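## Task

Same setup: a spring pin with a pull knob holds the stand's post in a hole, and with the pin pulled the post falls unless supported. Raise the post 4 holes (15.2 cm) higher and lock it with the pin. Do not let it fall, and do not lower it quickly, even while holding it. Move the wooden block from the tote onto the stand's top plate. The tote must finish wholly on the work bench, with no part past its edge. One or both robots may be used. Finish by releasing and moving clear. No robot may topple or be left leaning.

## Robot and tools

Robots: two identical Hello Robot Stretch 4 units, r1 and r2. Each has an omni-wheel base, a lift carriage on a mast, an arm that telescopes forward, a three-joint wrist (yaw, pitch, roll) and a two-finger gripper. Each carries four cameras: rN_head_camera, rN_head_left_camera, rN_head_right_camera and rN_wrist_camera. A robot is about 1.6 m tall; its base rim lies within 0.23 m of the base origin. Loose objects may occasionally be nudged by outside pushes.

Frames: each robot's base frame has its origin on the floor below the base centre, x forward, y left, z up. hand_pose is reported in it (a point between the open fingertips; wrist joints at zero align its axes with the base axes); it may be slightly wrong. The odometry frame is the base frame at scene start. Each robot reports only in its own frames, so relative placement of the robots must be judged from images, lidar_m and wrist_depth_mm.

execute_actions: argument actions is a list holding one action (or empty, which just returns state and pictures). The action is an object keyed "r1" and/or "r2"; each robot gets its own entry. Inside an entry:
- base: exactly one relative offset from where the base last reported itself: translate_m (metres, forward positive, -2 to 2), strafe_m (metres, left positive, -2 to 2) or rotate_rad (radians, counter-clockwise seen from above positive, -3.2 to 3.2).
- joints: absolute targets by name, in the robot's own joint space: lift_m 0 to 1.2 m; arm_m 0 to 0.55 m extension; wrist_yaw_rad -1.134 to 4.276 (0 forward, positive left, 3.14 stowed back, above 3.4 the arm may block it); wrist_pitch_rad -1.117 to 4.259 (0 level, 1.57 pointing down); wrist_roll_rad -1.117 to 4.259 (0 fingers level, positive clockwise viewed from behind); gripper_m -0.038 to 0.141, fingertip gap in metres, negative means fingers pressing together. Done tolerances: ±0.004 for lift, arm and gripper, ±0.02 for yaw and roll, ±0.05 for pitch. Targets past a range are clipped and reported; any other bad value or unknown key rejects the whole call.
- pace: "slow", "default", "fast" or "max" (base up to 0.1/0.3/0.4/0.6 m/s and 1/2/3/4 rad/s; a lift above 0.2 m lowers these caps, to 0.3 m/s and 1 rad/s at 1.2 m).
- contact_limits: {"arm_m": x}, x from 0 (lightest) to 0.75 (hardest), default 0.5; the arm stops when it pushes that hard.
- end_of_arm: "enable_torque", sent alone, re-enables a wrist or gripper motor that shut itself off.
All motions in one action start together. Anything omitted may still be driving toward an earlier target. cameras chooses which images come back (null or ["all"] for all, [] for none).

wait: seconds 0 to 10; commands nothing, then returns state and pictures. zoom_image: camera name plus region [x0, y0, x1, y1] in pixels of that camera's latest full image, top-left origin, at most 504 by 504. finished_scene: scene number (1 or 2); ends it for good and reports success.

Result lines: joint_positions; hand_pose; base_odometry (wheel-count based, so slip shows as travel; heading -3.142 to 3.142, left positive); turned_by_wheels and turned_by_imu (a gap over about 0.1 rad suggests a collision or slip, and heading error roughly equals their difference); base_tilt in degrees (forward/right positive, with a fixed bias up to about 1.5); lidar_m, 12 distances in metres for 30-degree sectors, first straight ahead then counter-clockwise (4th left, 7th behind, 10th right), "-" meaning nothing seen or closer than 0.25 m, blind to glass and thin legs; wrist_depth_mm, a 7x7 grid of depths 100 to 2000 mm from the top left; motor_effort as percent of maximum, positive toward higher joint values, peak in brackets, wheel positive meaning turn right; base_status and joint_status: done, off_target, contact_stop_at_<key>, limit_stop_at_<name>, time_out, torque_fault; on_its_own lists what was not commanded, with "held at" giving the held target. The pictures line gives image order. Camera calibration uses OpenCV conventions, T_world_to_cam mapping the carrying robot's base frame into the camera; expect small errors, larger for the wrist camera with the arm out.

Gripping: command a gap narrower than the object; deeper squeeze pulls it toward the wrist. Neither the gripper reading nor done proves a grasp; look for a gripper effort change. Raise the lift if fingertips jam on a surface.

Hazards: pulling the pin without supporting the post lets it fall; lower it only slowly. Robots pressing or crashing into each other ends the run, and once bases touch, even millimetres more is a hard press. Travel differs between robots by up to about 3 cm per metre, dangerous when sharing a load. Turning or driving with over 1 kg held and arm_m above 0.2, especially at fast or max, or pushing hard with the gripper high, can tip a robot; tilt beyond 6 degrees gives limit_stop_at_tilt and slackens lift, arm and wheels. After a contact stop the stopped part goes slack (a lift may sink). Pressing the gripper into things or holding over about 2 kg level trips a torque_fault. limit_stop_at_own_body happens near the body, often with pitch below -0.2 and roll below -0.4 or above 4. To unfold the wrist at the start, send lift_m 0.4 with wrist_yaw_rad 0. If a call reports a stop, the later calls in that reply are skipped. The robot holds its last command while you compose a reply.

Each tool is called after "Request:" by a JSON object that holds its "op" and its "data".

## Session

Request:
{"op": "execute_actions", "data": {"actions": []}}

Scene clock: 0.00 s.
r1.base_odometry: x=+0.000 y=+0.000 heading=+0.000 (m, m, rad; r1's odometry frame)
r1.turned_by_wheels: +0.000 (rad since the last result)
r1.turned_by_imu: +0.000 (rad since the last result)
r1.base_tilt: forward=-1.1 right=+0.2 (deg)
r1.lidar_m: 1.40 0.89 0.79 0.81 0.99 1.92 3.29 1.99 3.96 1.27 1.49 5.48
r1.base_status: not commanded
r1.joint_positions: lift_m=+0.184 arm_m=+0.000 wrist_yaw_rad=+3.081 wrist_pitch_rad=+0.016 wrist_roll_rad=+0.007 gripper_m=+0.057
r1.joint_status: not commanded
r1.motor_effort: lift_m=+20 arm_m=+0 wrist_yaw_rad=-1 wrist_pitch_rad=-6 wrist_roll_rad=-3 gripper_m=-1 wheel_0=+1 wheel_1=-1 wheel_2=+0 (%)
r1.hand_pose: x=-0.1114 y=+0.1047 z=+0.3575 quat_wxyz=(+0.030, -0.008, +0.004, +1.000) (m; r1's base frame)
r1.wrist_depth_mm: - 143 - - - - - / - 125 - - - - - / 104 135 200 - - - - / 122 143 - - - - - / - - - - - - 1921 / 1430 1397 198 1366 200 1336 1308 / 946 917 931 136 991 842 891
r2.base_odometry: x=+0.000 y=+0.000 heading=+0.000 (m, m, rad; r2's odometry frame)
r2.turned_by_wheels: +0.000 (rad since the last result)
r2.turned_by_imu: +0.000 (rad since the last result)
r2.base_tilt: forward=-1.1 right=-0.6 (deg)
r2.lidar_m: 1.75 0.99 0.84 0.85 0.99 1.72 3.38 3.94 3.87 1.17 1.34 3.38
r2.base_status: not commanded
r2.joint_positions: lift_m=+0.148 arm_m=+0.003 wrist_yaw_rad=+3.065 wrist_pitch_rad=+0.020 wrist_roll_rad=-0.008 gripper_m=+0.057
r2.joint_status: not commanded
r2.motor_effort: lift_m=+18 arm_m=-1 wrist_yaw_rad=+0 wrist_pitch_rad=-7 wrist_roll_rad=+0 gripper_m=-1 wheel_0=+0 wheel_1=+0 wheel_2=-1 (%)
r2.hand_pose: x=-0.1075 y=+0.1092 z=+0.3209 quat_wxyz=(+0.038, -0.010, -0.003, +0.999) (m; r2's base frame)
r2.wrist_depth_mm: - 148 - - - - 1808 / - 132 254 - - - 1756 / - 120 162 - - - 1708 / - 137 205 - - - 1708 / 217 - - - - - 1661 / 1042 1366 1138 1397 217 1430 1366 / 831 904 831 160 891 854 931
pictures: r1_head_camera, r1_head_left_camera, r1_head_right_camera, r1_wrist_camera, r2_head_camera, r2_head_left_camera, r2_head_right_camera, r2_wrist_camera
camera_calibration (this result's frames):
r1_wrist_camera: T_world_to_cam=[[0.0517022, 0.997594, -0.0461765, -0.0768373], [0.0422237, -0.0483806, -0.997936, 0.41744], [-0.99777, 0.0496457, -0.0446235, 0.123811], [0, 0, 0, 1]] pos_world=[0.109882, 0.0907018, 0.418556]
r2_wrist_camera: T_world_to_cam=[[0.0379689, 0.999101, 0.0188771, -0.101248], [0.00313366, 0.0187716, -0.999819, 0.384205], [-0.999274, 0.0380211, -0.0024181, 0.118049], [0, 0, 0, 1]] pos_world=[0.120604, 0.0894569, 0.386332]
Images, in order (width x height): r1_head_camera 420x560, r1_head_left_camera 420x672, r1_head_right_camera 420x672, r1_wrist_camera 616x392, r2_head_camera 420x560, r2_head_left_camera 420x672, r2_head_right_camera 420x672, r2_wrist_camera 616x392.

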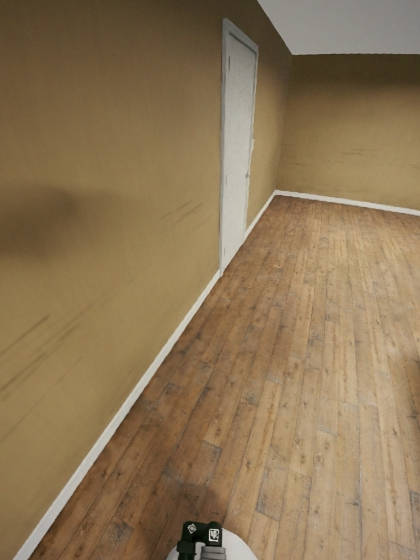

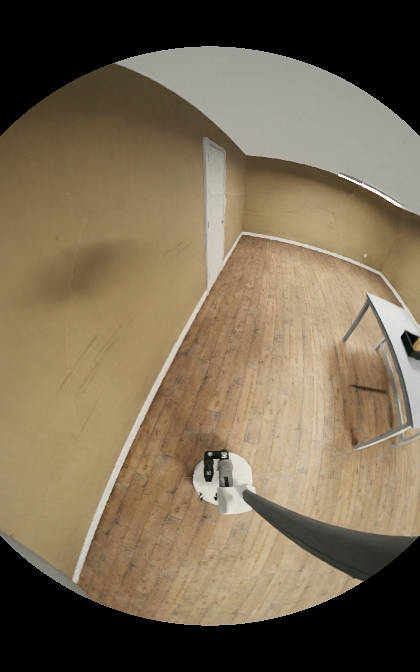

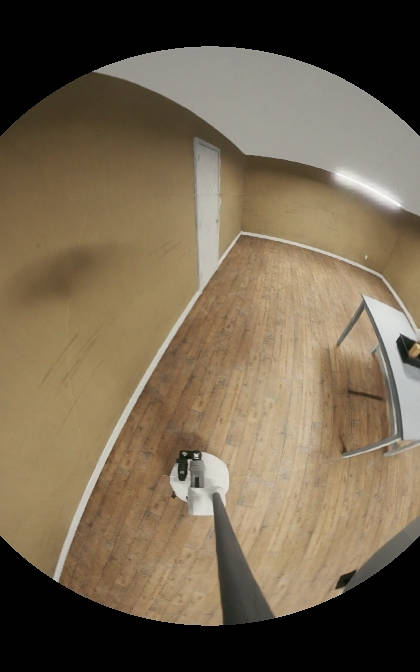

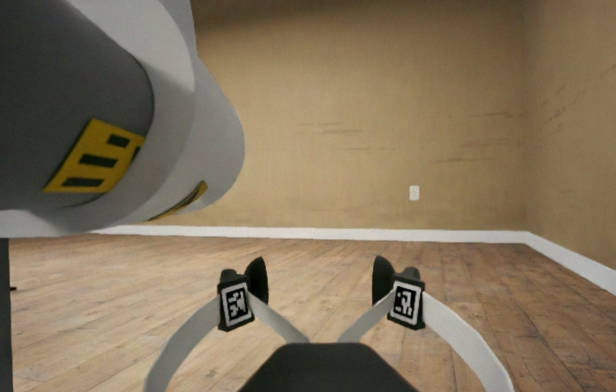

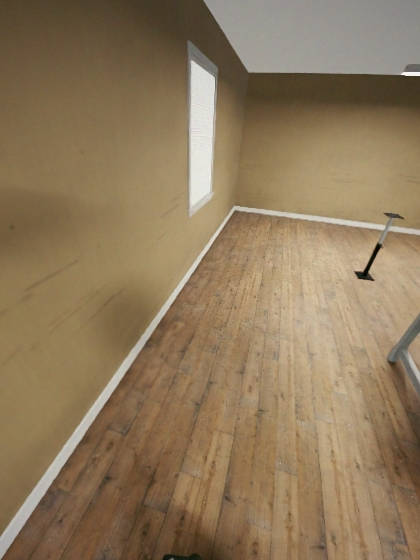

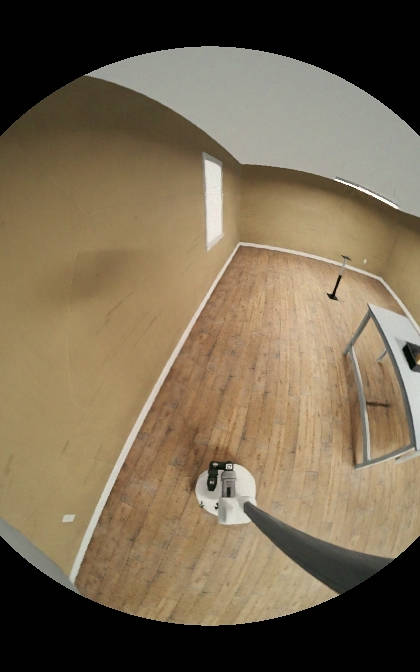

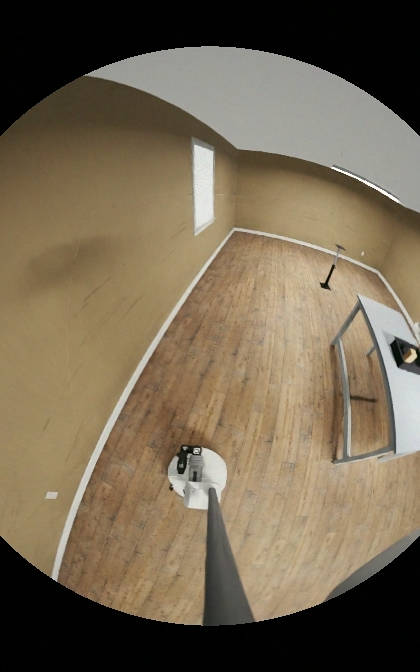

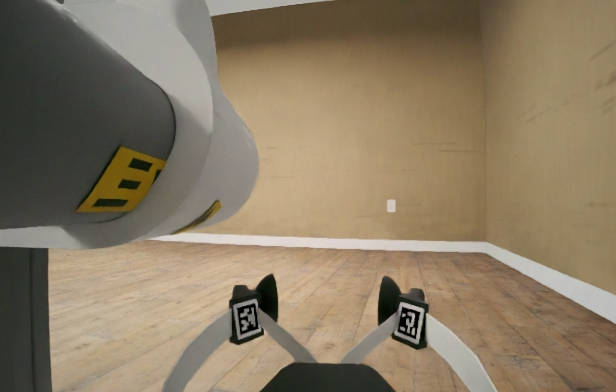

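Request:
{"op": "zoom_image", "data": {"camera": "r2_head_camera", "region": [330, 195, 420, 295]}}

Request:
{"op": "zoom_image", "data": {"camera": "r2_head_right_camera", "region": [300, 230, 420, 480]}}

Request:
{"op": "zoom_image", "data": {"camera": "r1_head_right_camera", "region": [300, 270, 420, 620]}}

Region (330, 195, 420, 295) of r2_head_camera's 420x560 image, scaled by 5.040, with more detail than that image has; it fills the left 454 columns of this view, and the rest is white.

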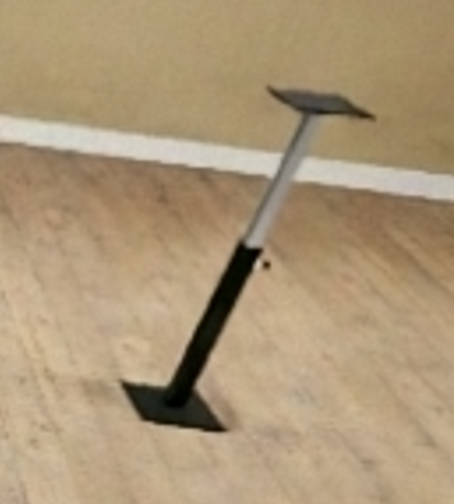

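Region (300, 230, 420, 480) of r2_head_right_camera's 420x672 image, scaled by 2.016, with more detail than that image has; it fills the left 242 columns of this view, and the rest is white.

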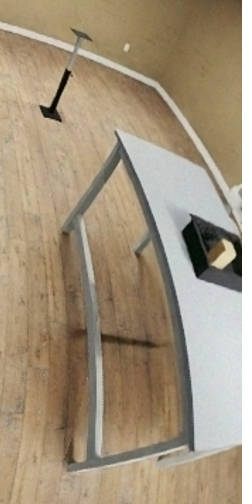

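Region (300, 270, 420, 620) of r1_head_right_camera's 420x672 image, scaled by 1.440, with more detail than that image has; it fills the left 173 columns of this view, and the rest is white.

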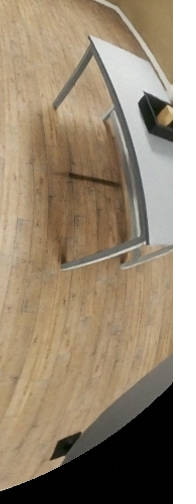

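Request:
{"op": "zoom_image", "data": {"camera": "r2_head_right_camera", "region": [370, 320, 420, 390]}}

Request:
{"op": "zoom_image", "data": {"camera": "r1_head_right_camera", "region": [370, 315, 420, 385]}}

Request:
{"op": "zoom_image", "data": {"camera": "r1_head_right_camera", "region": [315, 545, 385, 615]}}

Region (370, 320, 420, 390) of r2_head_right_camera's 420x672 image, scaled by 7.200, with more detail than that image has; it fills the left 360 columns of this view, and the rest is white.

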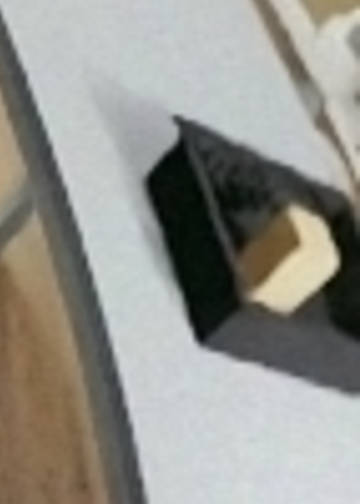

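Region (370, 315, 420, 385) of r1_head_right_camera's 420x672 image, scaled by 7.200, with more detail than that image has; it fills the left 360 columns of this view, and the rest is white.

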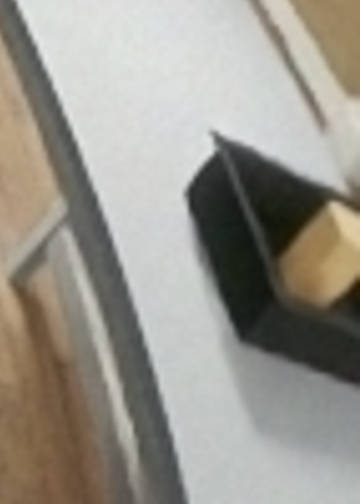

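Region (315, 545, 385, 615) of r1_head_right_camera's 420x672 image, scaled by 7.200, with more detail than that image has.

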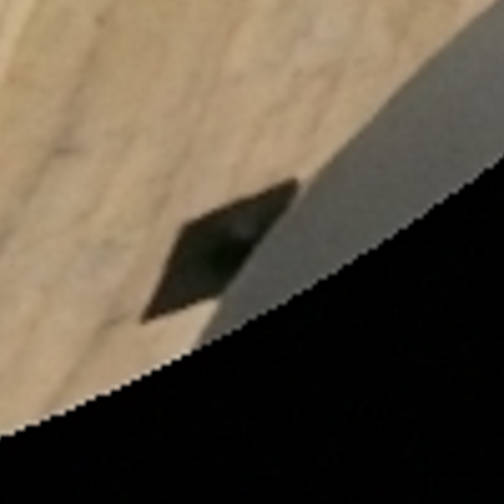

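Request:
{"op": "execute_actions", "data": {"actions": [{"r1": {"base": {"rotate_rad": -1.10}, "pace": "max"}, "r2": {"base": {"rotate_rad": -0.892}, "joints": {"lift_m": 0.3}, "pace": "max"}}], "cameras": ["r1_head_right_camera", "r2_head_camera"]}}

Scene clock: 98.00 s.
r1.base_odometry: x=+0.000 y=+0.000 heading=-1.100 (m, m, rad; r1's odometry frame)
r1.turned_by_wheels: -1.100 (rad since the last result)
r1.turned_by_imu: -1.090 (rad since the last result)
r1.base_tilt: forward=-1.1 right=+0.2 (deg)
r1.lidar_m: 1.43 5.48 1.51 0.92 0.79 0.80 0.95 1.75 3.29 1.97 3.91 1.23
r1.base_status: done
r1.joint_positions: lift_m=+0.184 arm_m=+0.000 wrist_yaw_rad=+3.081 wrist_pitch_rad=+0.016 wrist_roll_rad=+0.007 gripper_m=+0.057
r1.joint_status: not commanded
r1.motor_effort: lift_m=+20(20) arm_m=+0(1) wrist_yaw_rad=+0(0) wrist_pitch_rad=-6(6) wrist_roll_rad=-1(1) gripper_m=-4(3) wheel_0=+3(12) wheel_1=+2(13) wheel_2=-2(9) (%)
r1.hand_pose: x=-0.1113 y=+0.1047 z=+0.3575 quat_wxyz=(+0.030, -0.008, +0.004, +1.000) (m; r1's base frame)
r1.wrist_depth_mm: - 143 1397 1118 931 788 683 / - 125 1281 1118 917 788 691 / 104 136 200 1160 931 788 683 / 122 144 1366 1138 946 788 699 / - - 1499 1138 931 798 699 / 1397 1430 198 1118 200 778 699 / 931 917 946 135 878 750 691
r2.base_odometry: x=+0.000 y=+0.000 heading=-0.891 (m, m, rad; r2's odometry frame)
r2.turned_by_wheels: -0.891 (rad since the last result)
r2.turned_by_imu: -0.895 (rad since the last result)
r2.base_tilt: forward=-1.0 right=-0.7 (deg)
r2.lidar_m: 1.46 5.35 1.38 0.93 0.84 0.88 1.10 2.40 3.43 4.21 1.55 1.16
r2.base_status: done
r2.joint_positions: lift_m=+0.300 arm_m=+0.003 wrist_yaw_rad=+3.065 wrist_pitch_rad=+0.020 wrist_roll_rad=-0.008 gripper_m=+0.057
r2.joint_status: all done
r2.motor_effort: lift_m=+20(23) arm_m=-1(1) wrist_yaw_rad=+2(0) wrist_pitch_rad=-6(8) wrist_roll_rad=+0(1) gripper_m=-3(1) wheel_0=+2(10) wheel_1=+3(14) wheel_2=+3(13) (%)
r2.hand_pose: x=-0.1074 y=+0.1092 z=+0.4723 quat_wxyz=(+0.038, -0.010, -0.004, +0.999) (m; r2's base frame)
r2.wrist_depth_mm: - 148 1808 1464 1118 891 759 / - 132 255 1499 1118 878 759 / - 120 161 1464 1118 891 759 / - 137 205 1499 1098 866 750 / 216 - - 1464 1098 878 759 / 1537 1921 1576 1397 218 878 750 / 1160 1255 1138 160 1025 788 759
pictures: r1_head_right_camera, r2_head_camera
Images, in order (width x height): r1_head_right_camera 420x672, r2_head_camera 420x560.

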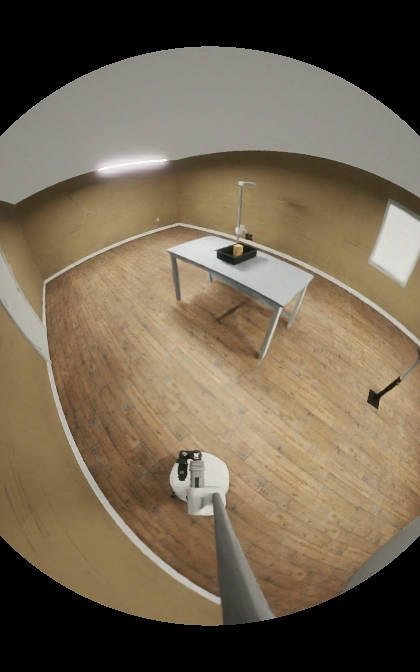

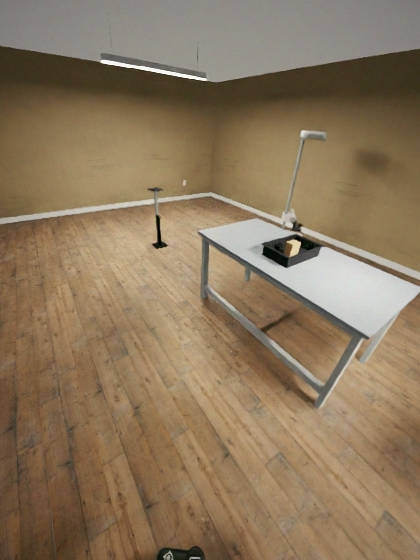

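Request:
{"op": "zoom_image", "data": {"camera": "r2_head_camera", "region": [250, 220, 340, 280]}}

Request:
{"op": "zoom_image", "data": {"camera": "r2_head_camera", "region": [125, 180, 195, 260]}}

Request:
{"op": "zoom_image", "data": {"camera": "r1_head_right_camera", "region": [350, 340, 420, 420]}}

Region (250, 220, 340, 280) of r2_head_camera's 420x560 image, scaled by 5.600, with more detail than that image has.

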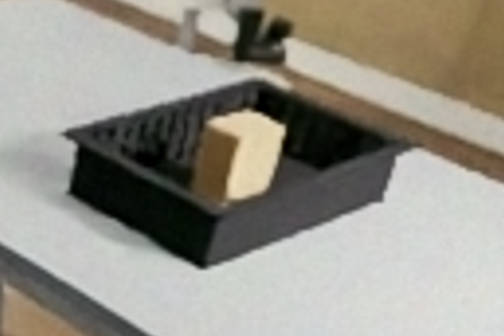

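Region (125, 180, 195, 260) of r2_head_camera's 420x560 image, scaled by 6.300, with more detail than that image has; it fills the left 441 columns of this view, and the rest is white.

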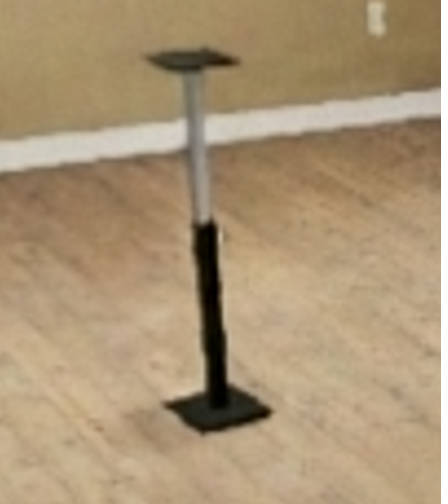

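Region (350, 340, 420, 420) of r1_head_right_camera's 420x672 image, scaled by 6.300, with more detail than that image has; it fills the left 441 columns of this view, and the rest is white.

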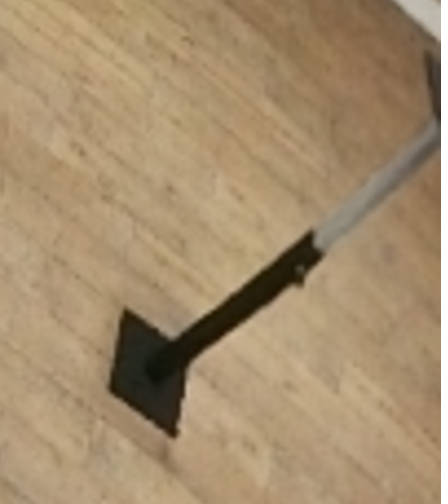

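Request:
{"op": "execute_actions", "data": {"actions": [{"r1": {"base": {"strafe_m": -1.36}, "joints": {"lift_m": 0.4, "wrist_yaw_rad": 0.0, "gripper_m": 0.07}, "pace": "max"}, "r2": {"base": {"translate_m": 1.30}, "joints": {"lift_m": 0.95, "wrist_yaw_rad": 0.0, "gripper_m": 0.10}, "pace": "max"}}], "cameras": ["r1_head_right_camera", "r1_head_camera", "r2_head_camera", "r2_head_right_camera"]}}

Scene clock: 139.77 s.
r1.base_odometry: x=-1.212 y=-0.617 heading=-1.100 (m, m, rad; r1's odometry frame)
r1.turned_by_wheels: +0.000 (rad since the last result)
r1.turned_by_imu: -0.003 (rad since the last result)
r1.base_tilt: forward=-1.1 right=+0.2 (deg)
r1.lidar_m: 1.44 1.28 3.39 2.05 1.79 1.80 2.12 2.34 2.36 2.81 0.68 2.93
r1.base_status: done
r1.joint_positions: lift_m=+0.400 arm_m=+0.000 wrist_yaw_rad=+0.000 wrist_pitch_rad=+0.016 wrist_roll_rad=+0.007 gripper_m=+0.070
r1.joint_status: all done
r1.motor_effort: lift_m=+21(26) arm_m=-1(0) wrist_yaw_rad=-1(7) wrist_pitch_rad=-6(6) wrist_roll_rad=-2(3) gripper_m=-1(1) wheel_0=+1(17) wheel_1=+2(18) wheel_2=-1(2) (%)
r1.hand_pose: x=+0.4598 y=-0.0874 z=+0.5735 quat_wxyz=(+1.000, +0.004, +0.008, +0.000) (m; r1's base frame)
r1.wrist_depth_mm: - - - - - - - / - - - - - - - / 1537 - - - - - - / - - - - - - - / - - - - - - - / - 1921 195 - 199 - - / 1430 1336 1336 135 1397 1281 1366
r2.base_odometry: x=+0.817 y=-1.011 heading=-0.891 (m, m, rad; r2's odometry frame)
r2.turned_by_wheels: +0.000 (rad since the last result)
r2.turned_by_imu: +0.003 (rad since the last result)
r2.base_tilt: forward=-1.0 right=-0.6 (deg)
r2.lidar_m: 0.47 2.10 2.57 1.74 1.62 1.63 2.10 4.45 0.62 0.39 0.36 0.37
r2.base_status: done
r2.joint_positions: lift_m=+0.950 arm_m=+0.003 wrist_yaw_rad=+0.000 wrist_pitch_rad=+0.020 wrist_roll_rad=-0.008 gripper_m=+0.100
r2.joint_status: all done
r2.motor_effort: lift_m=+20(23) arm_m=-1(1) wrist_yaw_rad=+0(6) wrist_pitch_rad=-7(8) wrist_roll_rad=+0(1) gripper_m=-1(2) wheel_0=+0(10) wheel_1=+2(12) wheel_2=+1(18) (%)
r2.hand_pose: x=+0.4619 y=-0.0874 z=+1.1223 quat_wxyz=(+1.000, -0.004, +0.010, +0.000) (m; r2's base frame)
r2.wrist_depth_mm: - - - - - - - / - - - - - - - / - - - - - - - / - - - - - - - / - - - - - - - / - - 219 - - - - / - - - 152 - - -
pictures: r1_head_camera, r1_head_right_camera, r2_head_camera, r2_head_right_camera
Images, in order (width x height): r1_head_camera 420x560, r1_head_right_camera 420x672, r2_head_camera 420x560, r2_head_right_camera 420x672.

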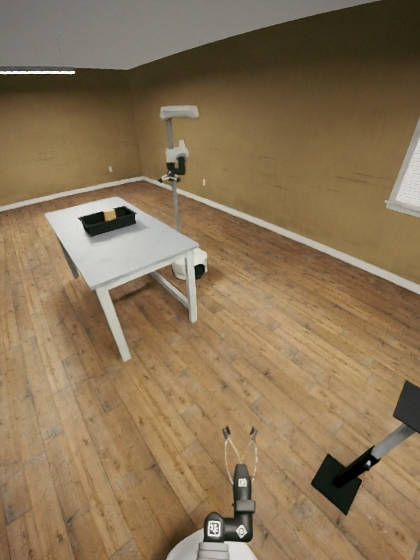

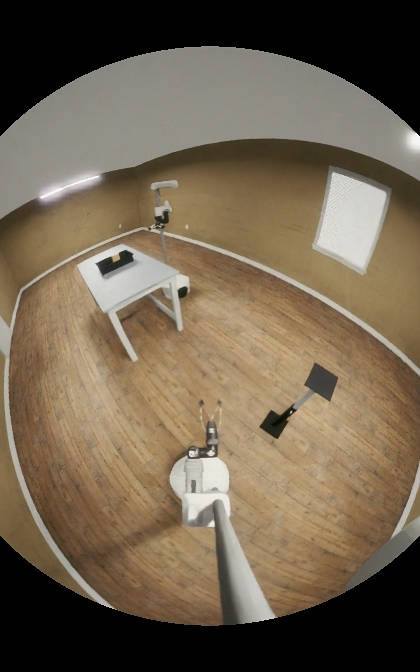

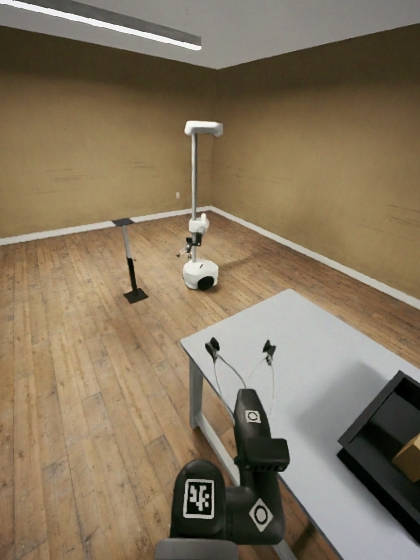

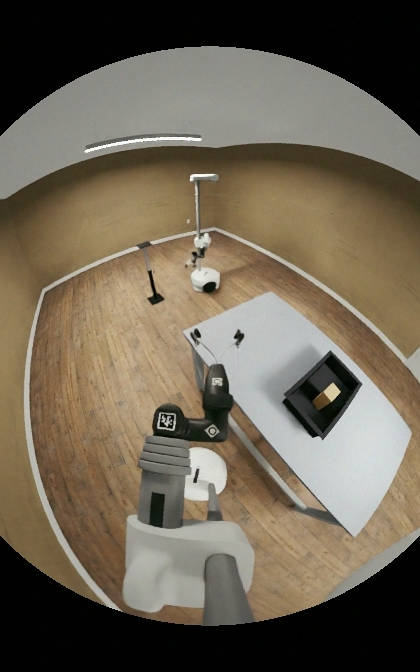

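Request:
{"op": "zoom_image", "data": {"camera": "r2_head_right_camera", "region": [275, 345, 375, 445]}}

Request:
{"op": "zoom_image", "data": {"camera": "r1_head_right_camera", "region": [250, 355, 350, 445]}}

Request:
{"op": "zoom_image", "data": {"camera": "r2_head_camera", "region": [90, 205, 190, 315]}}

Region (275, 345, 375, 445) of r2_head_right_camera's 420x672 image, scaled by 5.040, with more detail than that image has.

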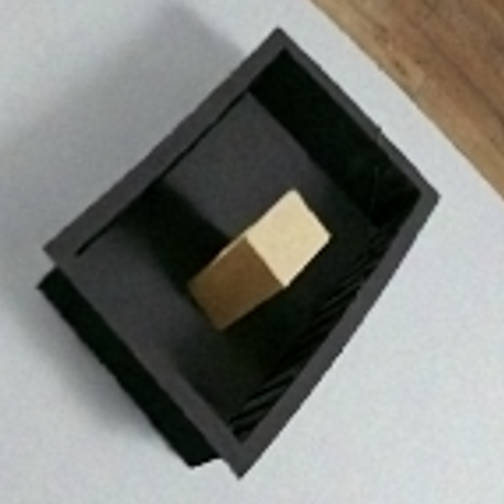

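Region (250, 355, 350, 445) of r1_head_right_camera's 420x672 image, scaled by 5.040, with more detail than that image has; it fills the top 454 rows of this view, and the rest is white.

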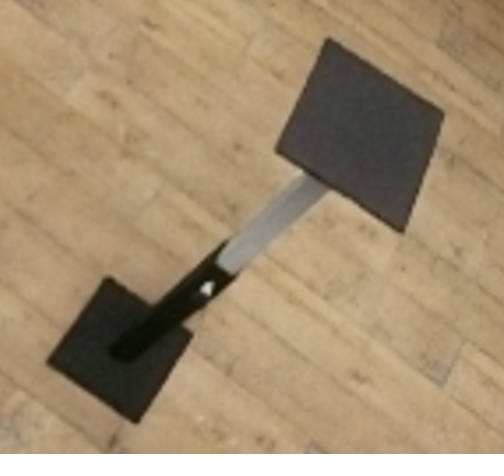

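Region (90, 205, 190, 315) of r2_head_camera's 420x560 image, scaled by 4.582, with more detail than that image has; it fills the left 458 columns of this view, and the rest is white.

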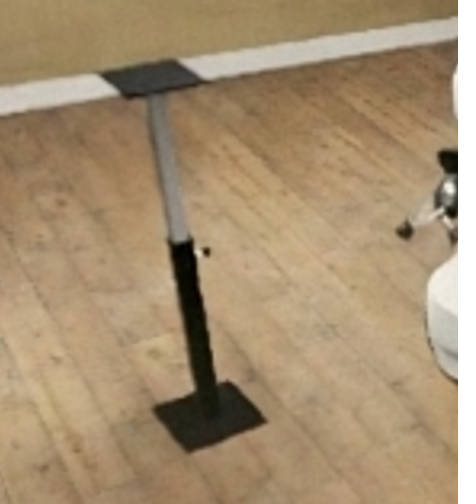

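Request:
{"op": "execute_actions", "data": {"actions": []}}

Scene clock: 152.50 s.
r1.base_odometry: x=-1.212 y=-0.617 heading=-1.100 (m, m, rad; r1's odometry frame)
r1.turned_by_wheels: +0.000 (rad since the last result)
r1.turned_by_imu: -0.001 (rad since the last result)
r1.base_tilt: forward=-1.2 right=+0.3 (deg)
r1.lidar_m: 1.45 1.25 3.38 2.04 1.79 1.79 2.15 2.34 2.35 2.80 0.66 2.95
r1.base_status: done
r1.joint_positions: lift_m=+0.400 arm_m=+0.000 wrist_yaw_rad=+0.000 wrist_pitch_rad=+0.016 wrist_roll_rad=+0.007 gripper_m=+0.070
r1.joint_status: all done
r1.motor_effort: lift_m=+21(26) arm_m=+0(0) wrist_yaw_rad=-1(7) wrist_pitch_rad=-6(6) wrist_roll_rad=-1(3) gripper_m=-2(1) wheel_0=+1(17) wheel_1=+2(18) wheel_2=-1(2) (%)
r1.hand_pose: x=+0.4598 y=-0.0874 z=+0.5735 quat_wxyz=(+1.000, +0.004, +0.008, +0.000) (m; r1's base frame)
r1.wrist_depth_mm: - - - - - - - / - - - - - - - / 1499 - - - - - - / - - - - - - - / - - - - - - - / - 1921 194 - 199 - - / 1397 1308 1336 135 1366 1255 1336
r2.base_odometry: x=+0.817 y=-1.011 heading=-0.891 (m, m, rad; r2's odometry frame)
r2.turned_by_wheels: +0.000 (rad since the last result)
r2.turned_by_imu: +0.000 (rad since the last result)
r2.base_tilt: forward=-1.1 right=-0.6 (deg)
r2.lidar_m: 0.49 2.08 2.54 1.77 1.61 1.64 2.10 4.45 0.60 0.40 0.36 0.36
r2.base_status: done
r2.joint_positions: lift_m=+0.950 arm_m=+0.003 wrist_yaw_rad=+0.000 wrist_pitch_rad=+0.020 wrist_roll_rad=-0.008 gripper_m=+0.100
r2.joint_status: all done
r2.motor_effort: lift_m=+20(23) arm_m=-1(1) wrist_yaw_rad=+2(6) wrist_pitch_rad=-7(8) wrist_roll_rad=+0(1) gripper_m=-1(2) wheel_0=+0(10) wheel_1=+3(12) wheel_2=+1(18) (%)
r2.hand_pose: x=+0.4619 y=-0.0874 z=+1.1223 quat_wxyz=(+1.000, -0.004, +0.010, +0.000) (m; r2's base frame)
r2.wrist_depth_mm: - - - - - - - / - - - - - - - / - - - - - - - / - - - - - - - / - - - - - - - / - - 219 - - - - / - - - 151 - - -
pictures: r1_head_camera, r1_head_left_camera, r1_head_right_camera, r1_wrist_camera, r2_head_camera, r2_head_left_camera, r2_head_right_camera, r2_wrist_camera
camera_calibration (this result's frames):
r1_wrist_camera: T_world_to_cam=[[0.00895312, -0.998893, -0.0461742, -0.0595436], [-0.0450003, 0.0457268, -0.99794, 0.647904], [0.998947, 0.0110125, -0.0445411, -0.208619], [0, 0, 0, 1]] pos_world=[0.238088, -0.0868069, 0.634528]
r2_wrist_camera: T_world_to_cam=[[0.0387145, -0.999072, 0.0188803, -0.116511], [-0.00162796, -0.0189575, -0.999819, 1.18633], [0.999249, 0.0386767, -0.00236038, -0.226728], [0, 0, 0, 1]] pos_world=[0.233, -0.0851434, 1.18778]
Images, in order (width x height): r1_head_camera 420x560, r1_head_left_camera 420x672, r1_head_right_camera 420x672, r1_wrist_camera 616x392, r2_head_camera 420x560, r2_head_left_camera 420x672, r2_head_right_camera 420x672, r2_wrist_camera 616x392.

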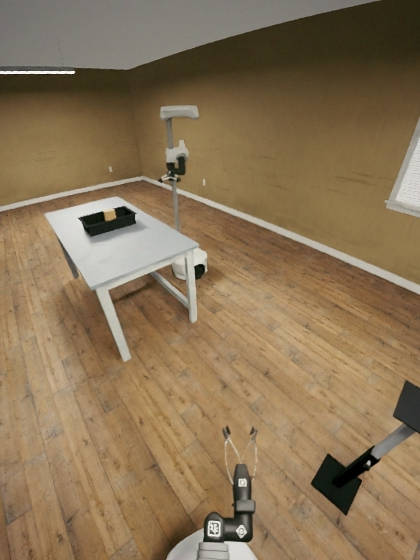

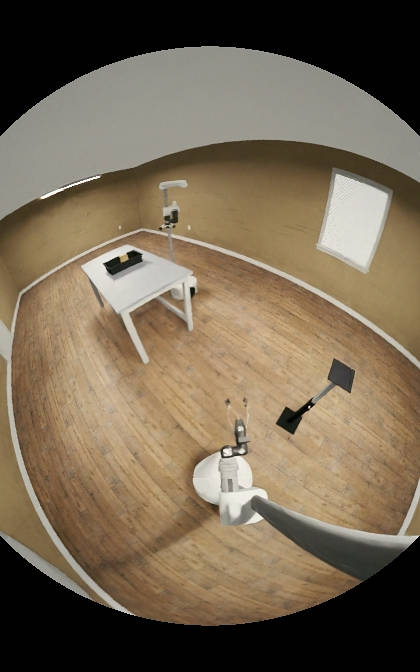

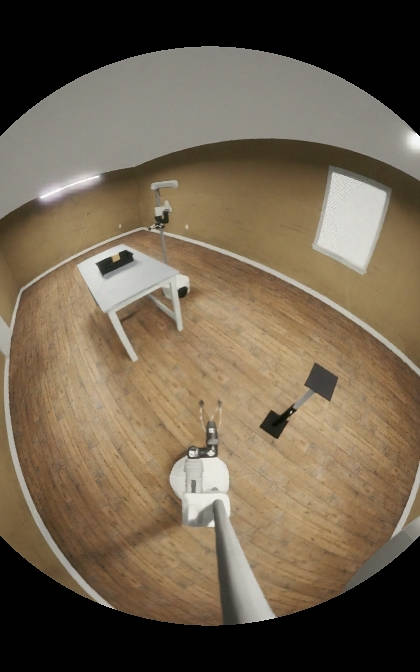

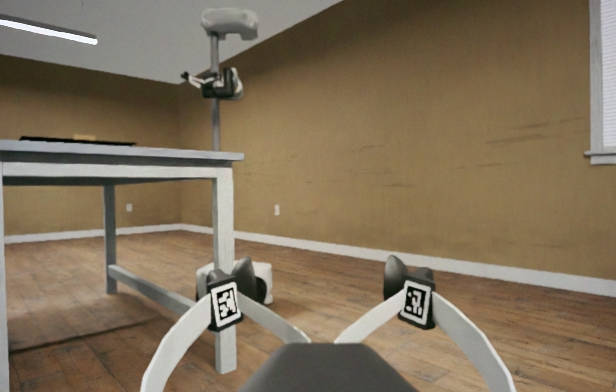

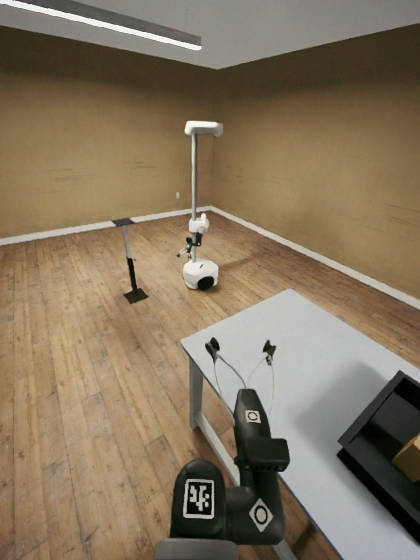

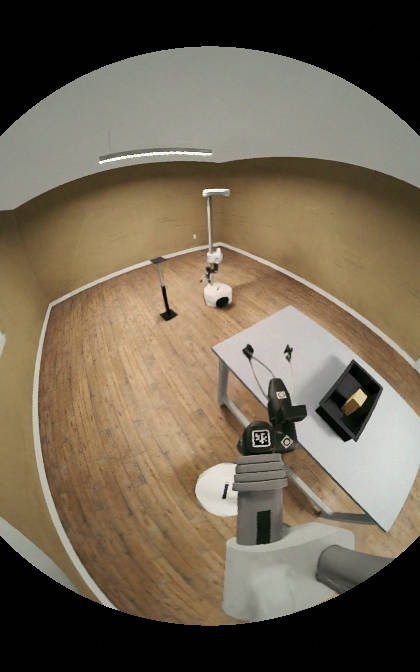

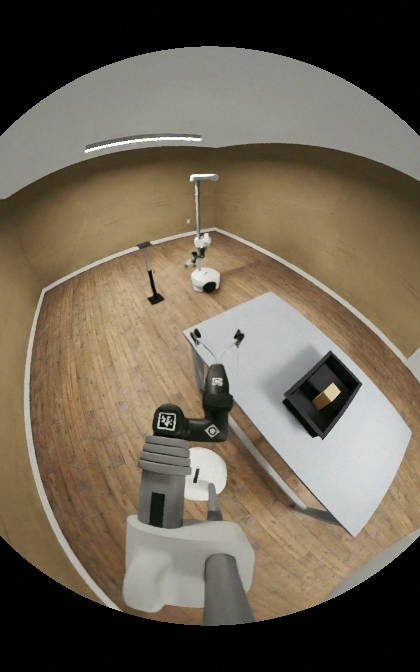

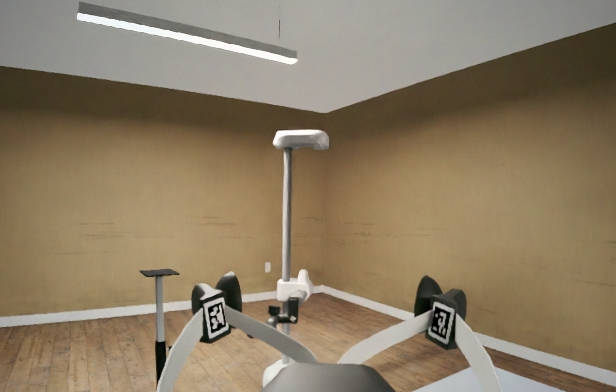

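Request:
{"op": "zoom_image", "data": {"camera": "r2_head_right_camera", "region": [270, 340, 390, 460]}}

Request:
{"op": "zoom_image", "data": {"camera": "r1_head_camera", "region": [300, 370, 420, 530]}}

Region (270, 340, 390, 460) of r2_head_right_camera's 420x672 image, scaled by 4.200, with more detail than that image has.

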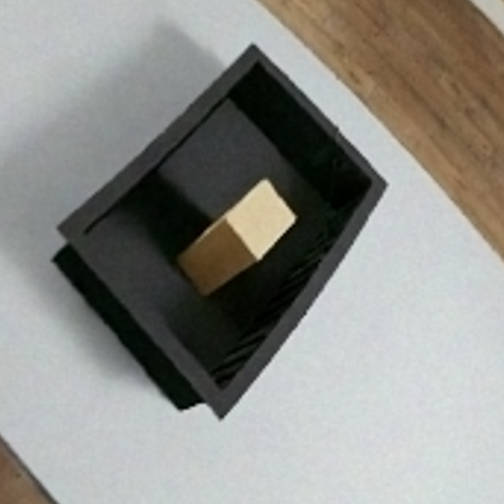

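Region (300, 370, 420, 530) of r1_head_camera's 420x560 image, scaled by 3.150, with more detail than that image has; it fills the left 378 columns of this view, and the rest is white.

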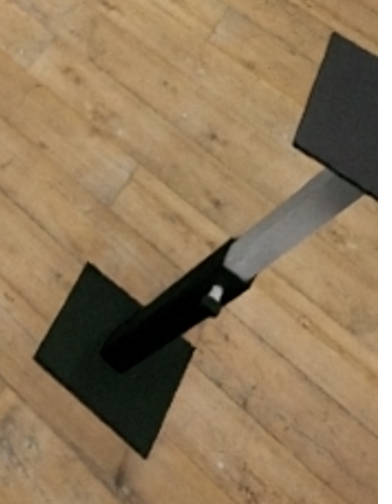

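Request:
{"op": "execute_actions", "data": {"actions": [{"r1": {"base": {"rotate_rad": -0.755}, "joints": {"lift_m": 0.30, "gripper_m": 0.06}, "pace": "fast"}, "r2": {"base": {"rotate_rad": -0.88}, "joints": {"lift_m": 0.93, "arm_m": 0.325, "wrist_pitch_rad": 0.7, "wrist_yaw_rad": -0.06, "gripper_m": 0.092}, "pace": "fast"}}], "cameras": ["r1_head_camera", "r1_wrist_camera", "r2_head_camera", "r2_wrist_camera"]}}

Scene clock: 232.13 s.
r1.base_odometry: x=-1.212 y=-0.617 heading=-1.854 (m, m, rad; r1's odometry frame)
r1.turned_by_wheels: -0.755 (rad since the last result)
r1.turned_by_imu: -0.748 (rad since the last result)
r1.base_tilt: forward=-1.2 right=+0.2 (deg)
r1.lidar_m: 0.67 3.14 1.28 1.27 2.38 1.83 1.79 1.91 2.40 2.35 2.51 0.68
r1.base_status: done
r1.joint_positions: lift_m=+0.300 arm_m=+0.000 wrist_yaw_rad=+0.000 wrist_pitch_rad=+0.016 wrist_roll_rad=+0.007 gripper_m=+0.060
r1.joint_status: all done
r1.motor_effort: lift_m=+18(17) arm_m=+0(1) wrist_yaw_rad=-1(1) wrist_pitch_rad=-6(6) wrist_roll_rad=-2(2) gripper_m=-4(5) wheel_0=+4(12) wheel_1=+4(11) wheel_2=-2(12) (%)
r1.hand_pose: x=+0.4598 y=-0.0874 z=+0.4738 quat_wxyz=(+1.000, +0.004, +0.008, +0.000) (m; r1's base frame)
r1.wrist_depth_mm: - - - - - - - / - - - - - - - / - - - - - - - / - - - - - - - / - - - - - - - / 1708 1756 200 1756 200 1618 1661 / 1160 1138 1182 135 488 1078 1138
r2.base_odometry: x=+0.817 y=-1.011 heading=-1.770 (m, m, rad; r2's odometry frame)
r2.turned_by_wheels: -0.879 (rad since the last result)
r2.turned_by_imu: -0.882 (rad since the last result)
r2.base_tilt: forward=-1.1 right=-0.6 (deg)
r2.lidar_m: 0.36 0.39 0.55 4.31 2.14 1.67 1.62 1.72 2.49 4.44 0.51 0.38
r2.base_status: done
r2.joint_positions: lift_m=+0.930 arm_m=+0.324 wrist_yaw_rad=-0.060 wrist_pitch_rad=+0.702 wrist_roll_rad=-0.008 gripper_m=+0.092
r2.joint_status: all done
r2.motor_effort: lift_m=+16(17) arm_m=+4(5) wrist_yaw_rad=+0(2) wrist_pitch_rad=-5(6) wrist_roll_rad=+0(0) gripper_m=-1(1) wheel_0=+2(10) wheel_1=+5(12) wheel_2=+4(10) (%)
r2.hand_pose: x=+0.7099 y=-0.1005 z=+0.9222 quat_wxyz=(+0.939, +0.007, +0.344, -0.027) (m; r2's base frame)
r2.wrist_depth_mm: - - - - - - - / - - - - - - - / - - - - - - - / 591 591 564 449 449 574 564 / 488 488 449 473 462 415 469 / 415 421 219 413 262 324 402 / 368 362 349 156 236 265 359
pictures: r1_head_camera, r1_wrist_camera, r2_head_camera, r2_wrist_camera
camera_calibration (this result's frames):
r1_wrist_camera: T_world_to_cam=[[0.00879091, -0.998895, -0.046174, -0.0641203], [-0.0449929, 0.0457338, -0.99794, 0.548393], [0.998949, 0.0108503, -0.0445412, -0.213063], [0, 0, 0, 1]] pos_world=[0.238076, -0.0868177, 0.534813]
r2_wrist_camera: T_world_to_cam=[[-0.0180871, -0.99979, -0.00962262, -0.068875], [-0.631298, 0.0188828, -0.775311, 1.23013], [0.77533, -0.0079484, -0.631507, 0.260013], [0, 0, 0, 1]] pos_world=[0.57374, -0.0900223, 1.11727]
Images, in order (width x height): r1_head_camera 420x560, r1_wrist_camera 616x392, r2_head_camera 420x560, r2_wrist_camera 616x392.

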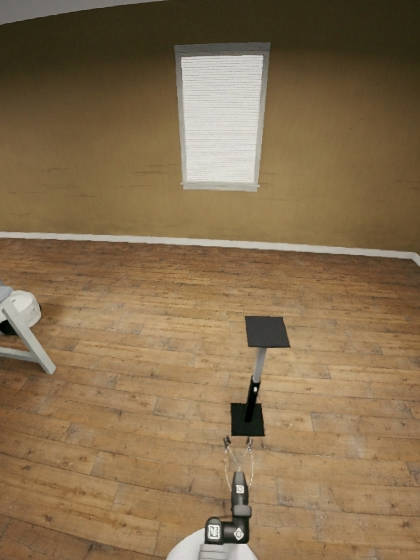

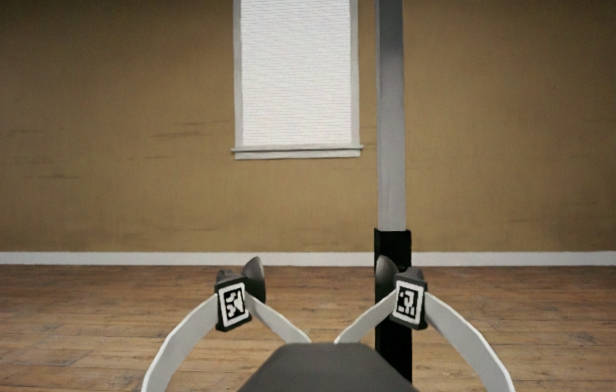

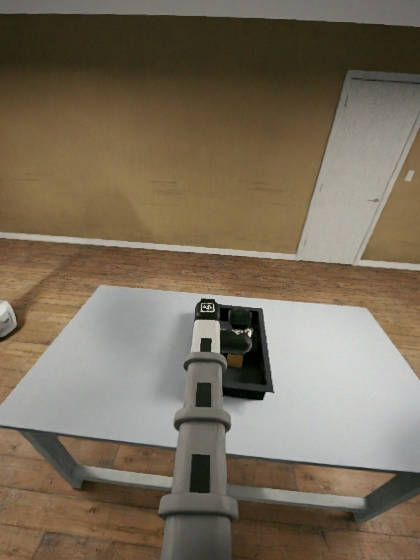

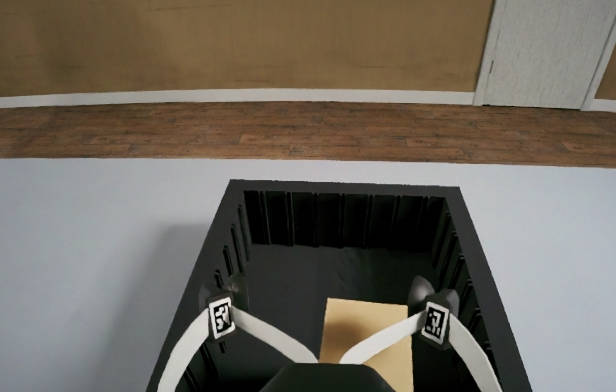

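Request:
{"op": "zoom_image", "data": {"camera": "r2_wrist_camera", "region": [190, 232, 490, 392]}}

Request:
{"op": "zoom_image", "data": {"camera": "r1_wrist_camera", "region": [200, 200, 480, 392]}}

Region (190, 232, 490, 392) of r2_wrist_camera's 616x392 image, scaled by 1.680; it fills the top 269 rows of this view, and the rest is white.

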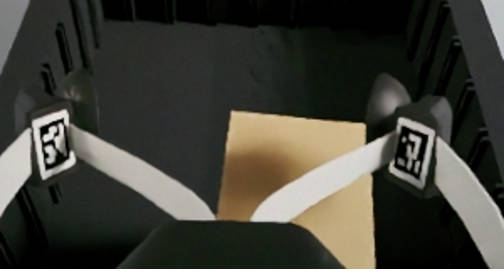

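Region (200, 200, 480, 392) of r1_wrist_camera's 616x392 image, scaled by 1.800; it fills the top 346 rows of this view, and the rest is white.

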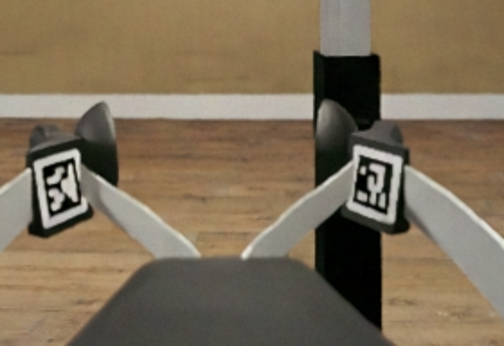

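Request:
{"op": "zoom_image", "data": {"camera": "r1_head_camera", "region": [200, 300, 320, 460]}}

Region (200, 300, 320, 460) of r1_head_camera's 420x560 image, scaled by 3.150, with more detail than that image has; it fills the left 378 columns of this view, and the rest is white.

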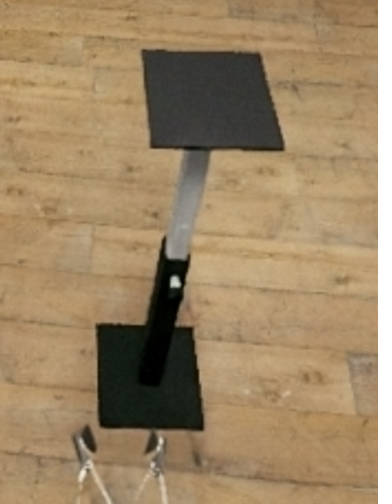

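Request:
{"op": "execute_actions", "data": {"actions": [{"r1": {"base": {"strafe_m": -0.100}, "joints": {"arm_m": 0.13}, "pace": "fast"}, "r2": {"joints": {"lift_m": 0.862, "wrist_yaw_rad": -0.19, "gripper_m": 0.085}}}], "cameras": ["r1_wrist_camera", "r2_head_camera", "r2_wrist_camera"]}}

Scene clock: 276.57 s.
r1.base_odometry: x=-1.308 y=-0.589 heading=-1.854 (m, m, rad; r1's odometry frame)
r1.turned_by_wheels: +0.000 (rad since the last result)
r1.turned_by_imu: -0.001 (rad since the last result)
r1.base_tilt: forward=-1.1 right=+0.2 (deg)
r1.lidar_m: 0.66 3.12 1.39 1.39 2.38 1.85 1.80 1.91 2.31 2.25 2.40 3.01
r1.base_status: done
r1.joint_positions: lift_m=+0.300 arm_m=+0.129 wrist_yaw_rad=+0.000 wrist_pitch_rad=+0.016 wrist_roll_rad=+0.007 gripper_m=+0.060
r1.joint_status: all done
r1.motor_effort: lift_m=+18(17) arm_m=+6(10) wrist_yaw_rad=-1(1) wrist_pitch_rad=-6(6) wrist_roll_rad=-4(2) gripper_m=-4(5) wheel_0=-1(13) wheel_1=-2(14) wheel_2=+0(1) (%)
r1.hand_pose: x=+0.5883 y=-0.0874 z=+0.4738 quat_wxyz=(+1.000, +0.004, +0.008, +0.000) (m; r1's base frame)
r1.wrist_depth_mm: - - - - - - - / - - - - - - - / - - - - - - - / - - - - - - - / - - - - - - - / 1756 1756 200 359 201 1708 1661 / 1182 1138 1205 135 1160 1078 1118
r2.base_odometry: x=+0.817 y=-1.011 heading=-1.770 (m, m, rad; r2's odometry frame)
r2.turned_by_wheels: +0.000 (rad since the last result)
r2.turned_by_imu: +0.000 (rad since the last result)
r2.base_tilt: forward=-1.1 right=-0.6 (deg)
r2.lidar_m: 0.36 0.38 0.56 4.31 2.15 1.63 1.62 1.72 2.50 4.46 0.48 0.37
r2.base_status: not commanded
r2.joint_positions: lift_m=+0.862 arm_m=+0.324 wrist_yaw_rad=-0.190 wrist_pitch_rad=+0.702 wrist_roll_rad=-0.008 gripper_m=+0.085
r2.joint_status: all done
r2.motor_effort: lift_m=+15(15) arm_m=+4(4) wrist_yaw_rad=-1(5) wrist_pitch_rad=-6(6) wrist_roll_rad=+0(0) gripper_m=-1(3) wheel_0=+3(3) wheel_1=+5(5) wheel_2=+4(4) (%)
r2.hand_pose: x=+0.6950 y=-0.1274 z=+0.8542 quat_wxyz=(+0.935, +0.029, +0.343, -0.088) (m; r2's base frame)
r2.wrist_depth_mm: - - - - - - - / - - - - - - - / 609 591 418 415 418 569 574 / 480 439 433 442 427 459 455 / 394 304 389 223 351 291 379 / 336 254 223 191 197 233 325 / 289 236 287 156 279 200 243
pictures: r1_wrist_camera, r2_head_camera, r2_wrist_camera
camera_calibration (this result's frames):
r1_wrist_camera: T_world_to_cam=[[0.00873653, -0.998895, -0.0461739, -0.0652344], [-0.0449845, 0.0457363, -0.99794, 0.554176], [0.998949, 0.0107956, -0.0445352, -0.341523], [0, 0, 0, 1]] pos_world=[0.366664, -0.0868214, 0.534813]
r2_wrist_camera: T_world_to_cam=[[-0.147269, -0.98905, -0.00962638, -0.00555963], [-0.623629, 0.100404, -0.775246, 1.1736], [0.767723, -0.108167, -0.631586, 0.220951], [0, 0, 0, 1]] pos_world=[0.561443, -0.0994329, 1.04932]
Images, in order (width x height): r1_wrist_camera 616x392, r2_head_camera 420x560, r2_wrist_camera 616x392.

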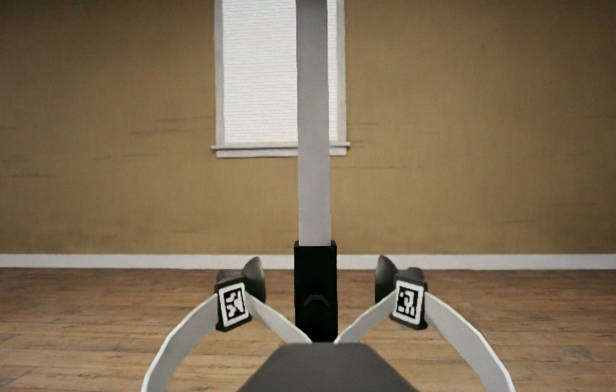

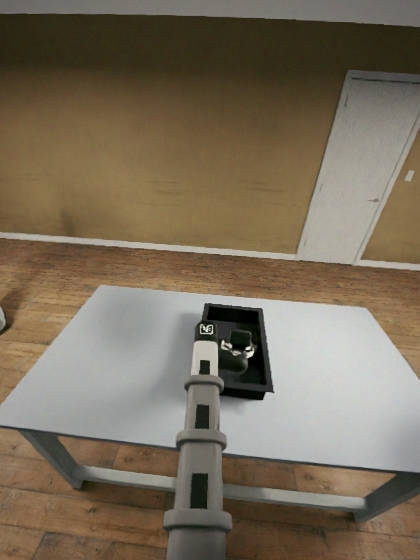

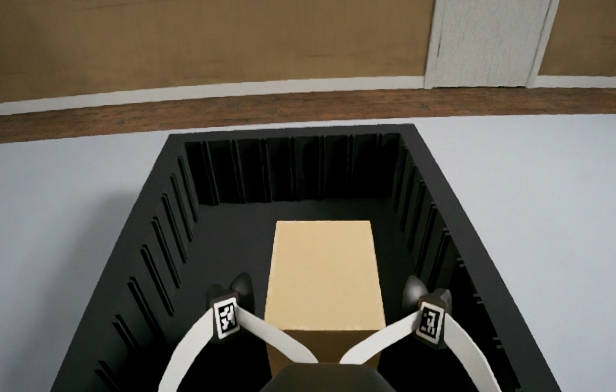

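Request:
{"op": "zoom_image", "data": {"camera": "r1_wrist_camera", "region": [240, 230, 410, 350]}}

Region (240, 230, 410, 350) of r1_wrist_camera's 616x392 image, scaled by 2.965; it fills the top 356 rows of this view, and the rest is white.

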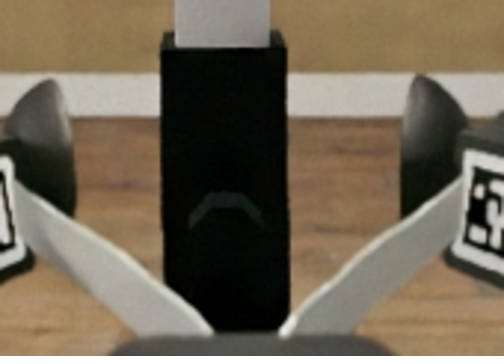

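Request:
{"op": "zoom_image", "data": {"camera": "r1_wrist_camera", "region": [285, 275, 350, 345]}}

Region (285, 275, 350, 345) of r1_wrist_camera's 616x392 image, scaled by 7.200; it fills the left 468 columns of this view, and the rest is white.

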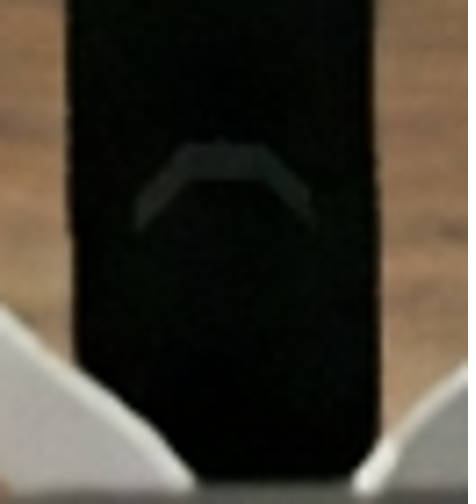

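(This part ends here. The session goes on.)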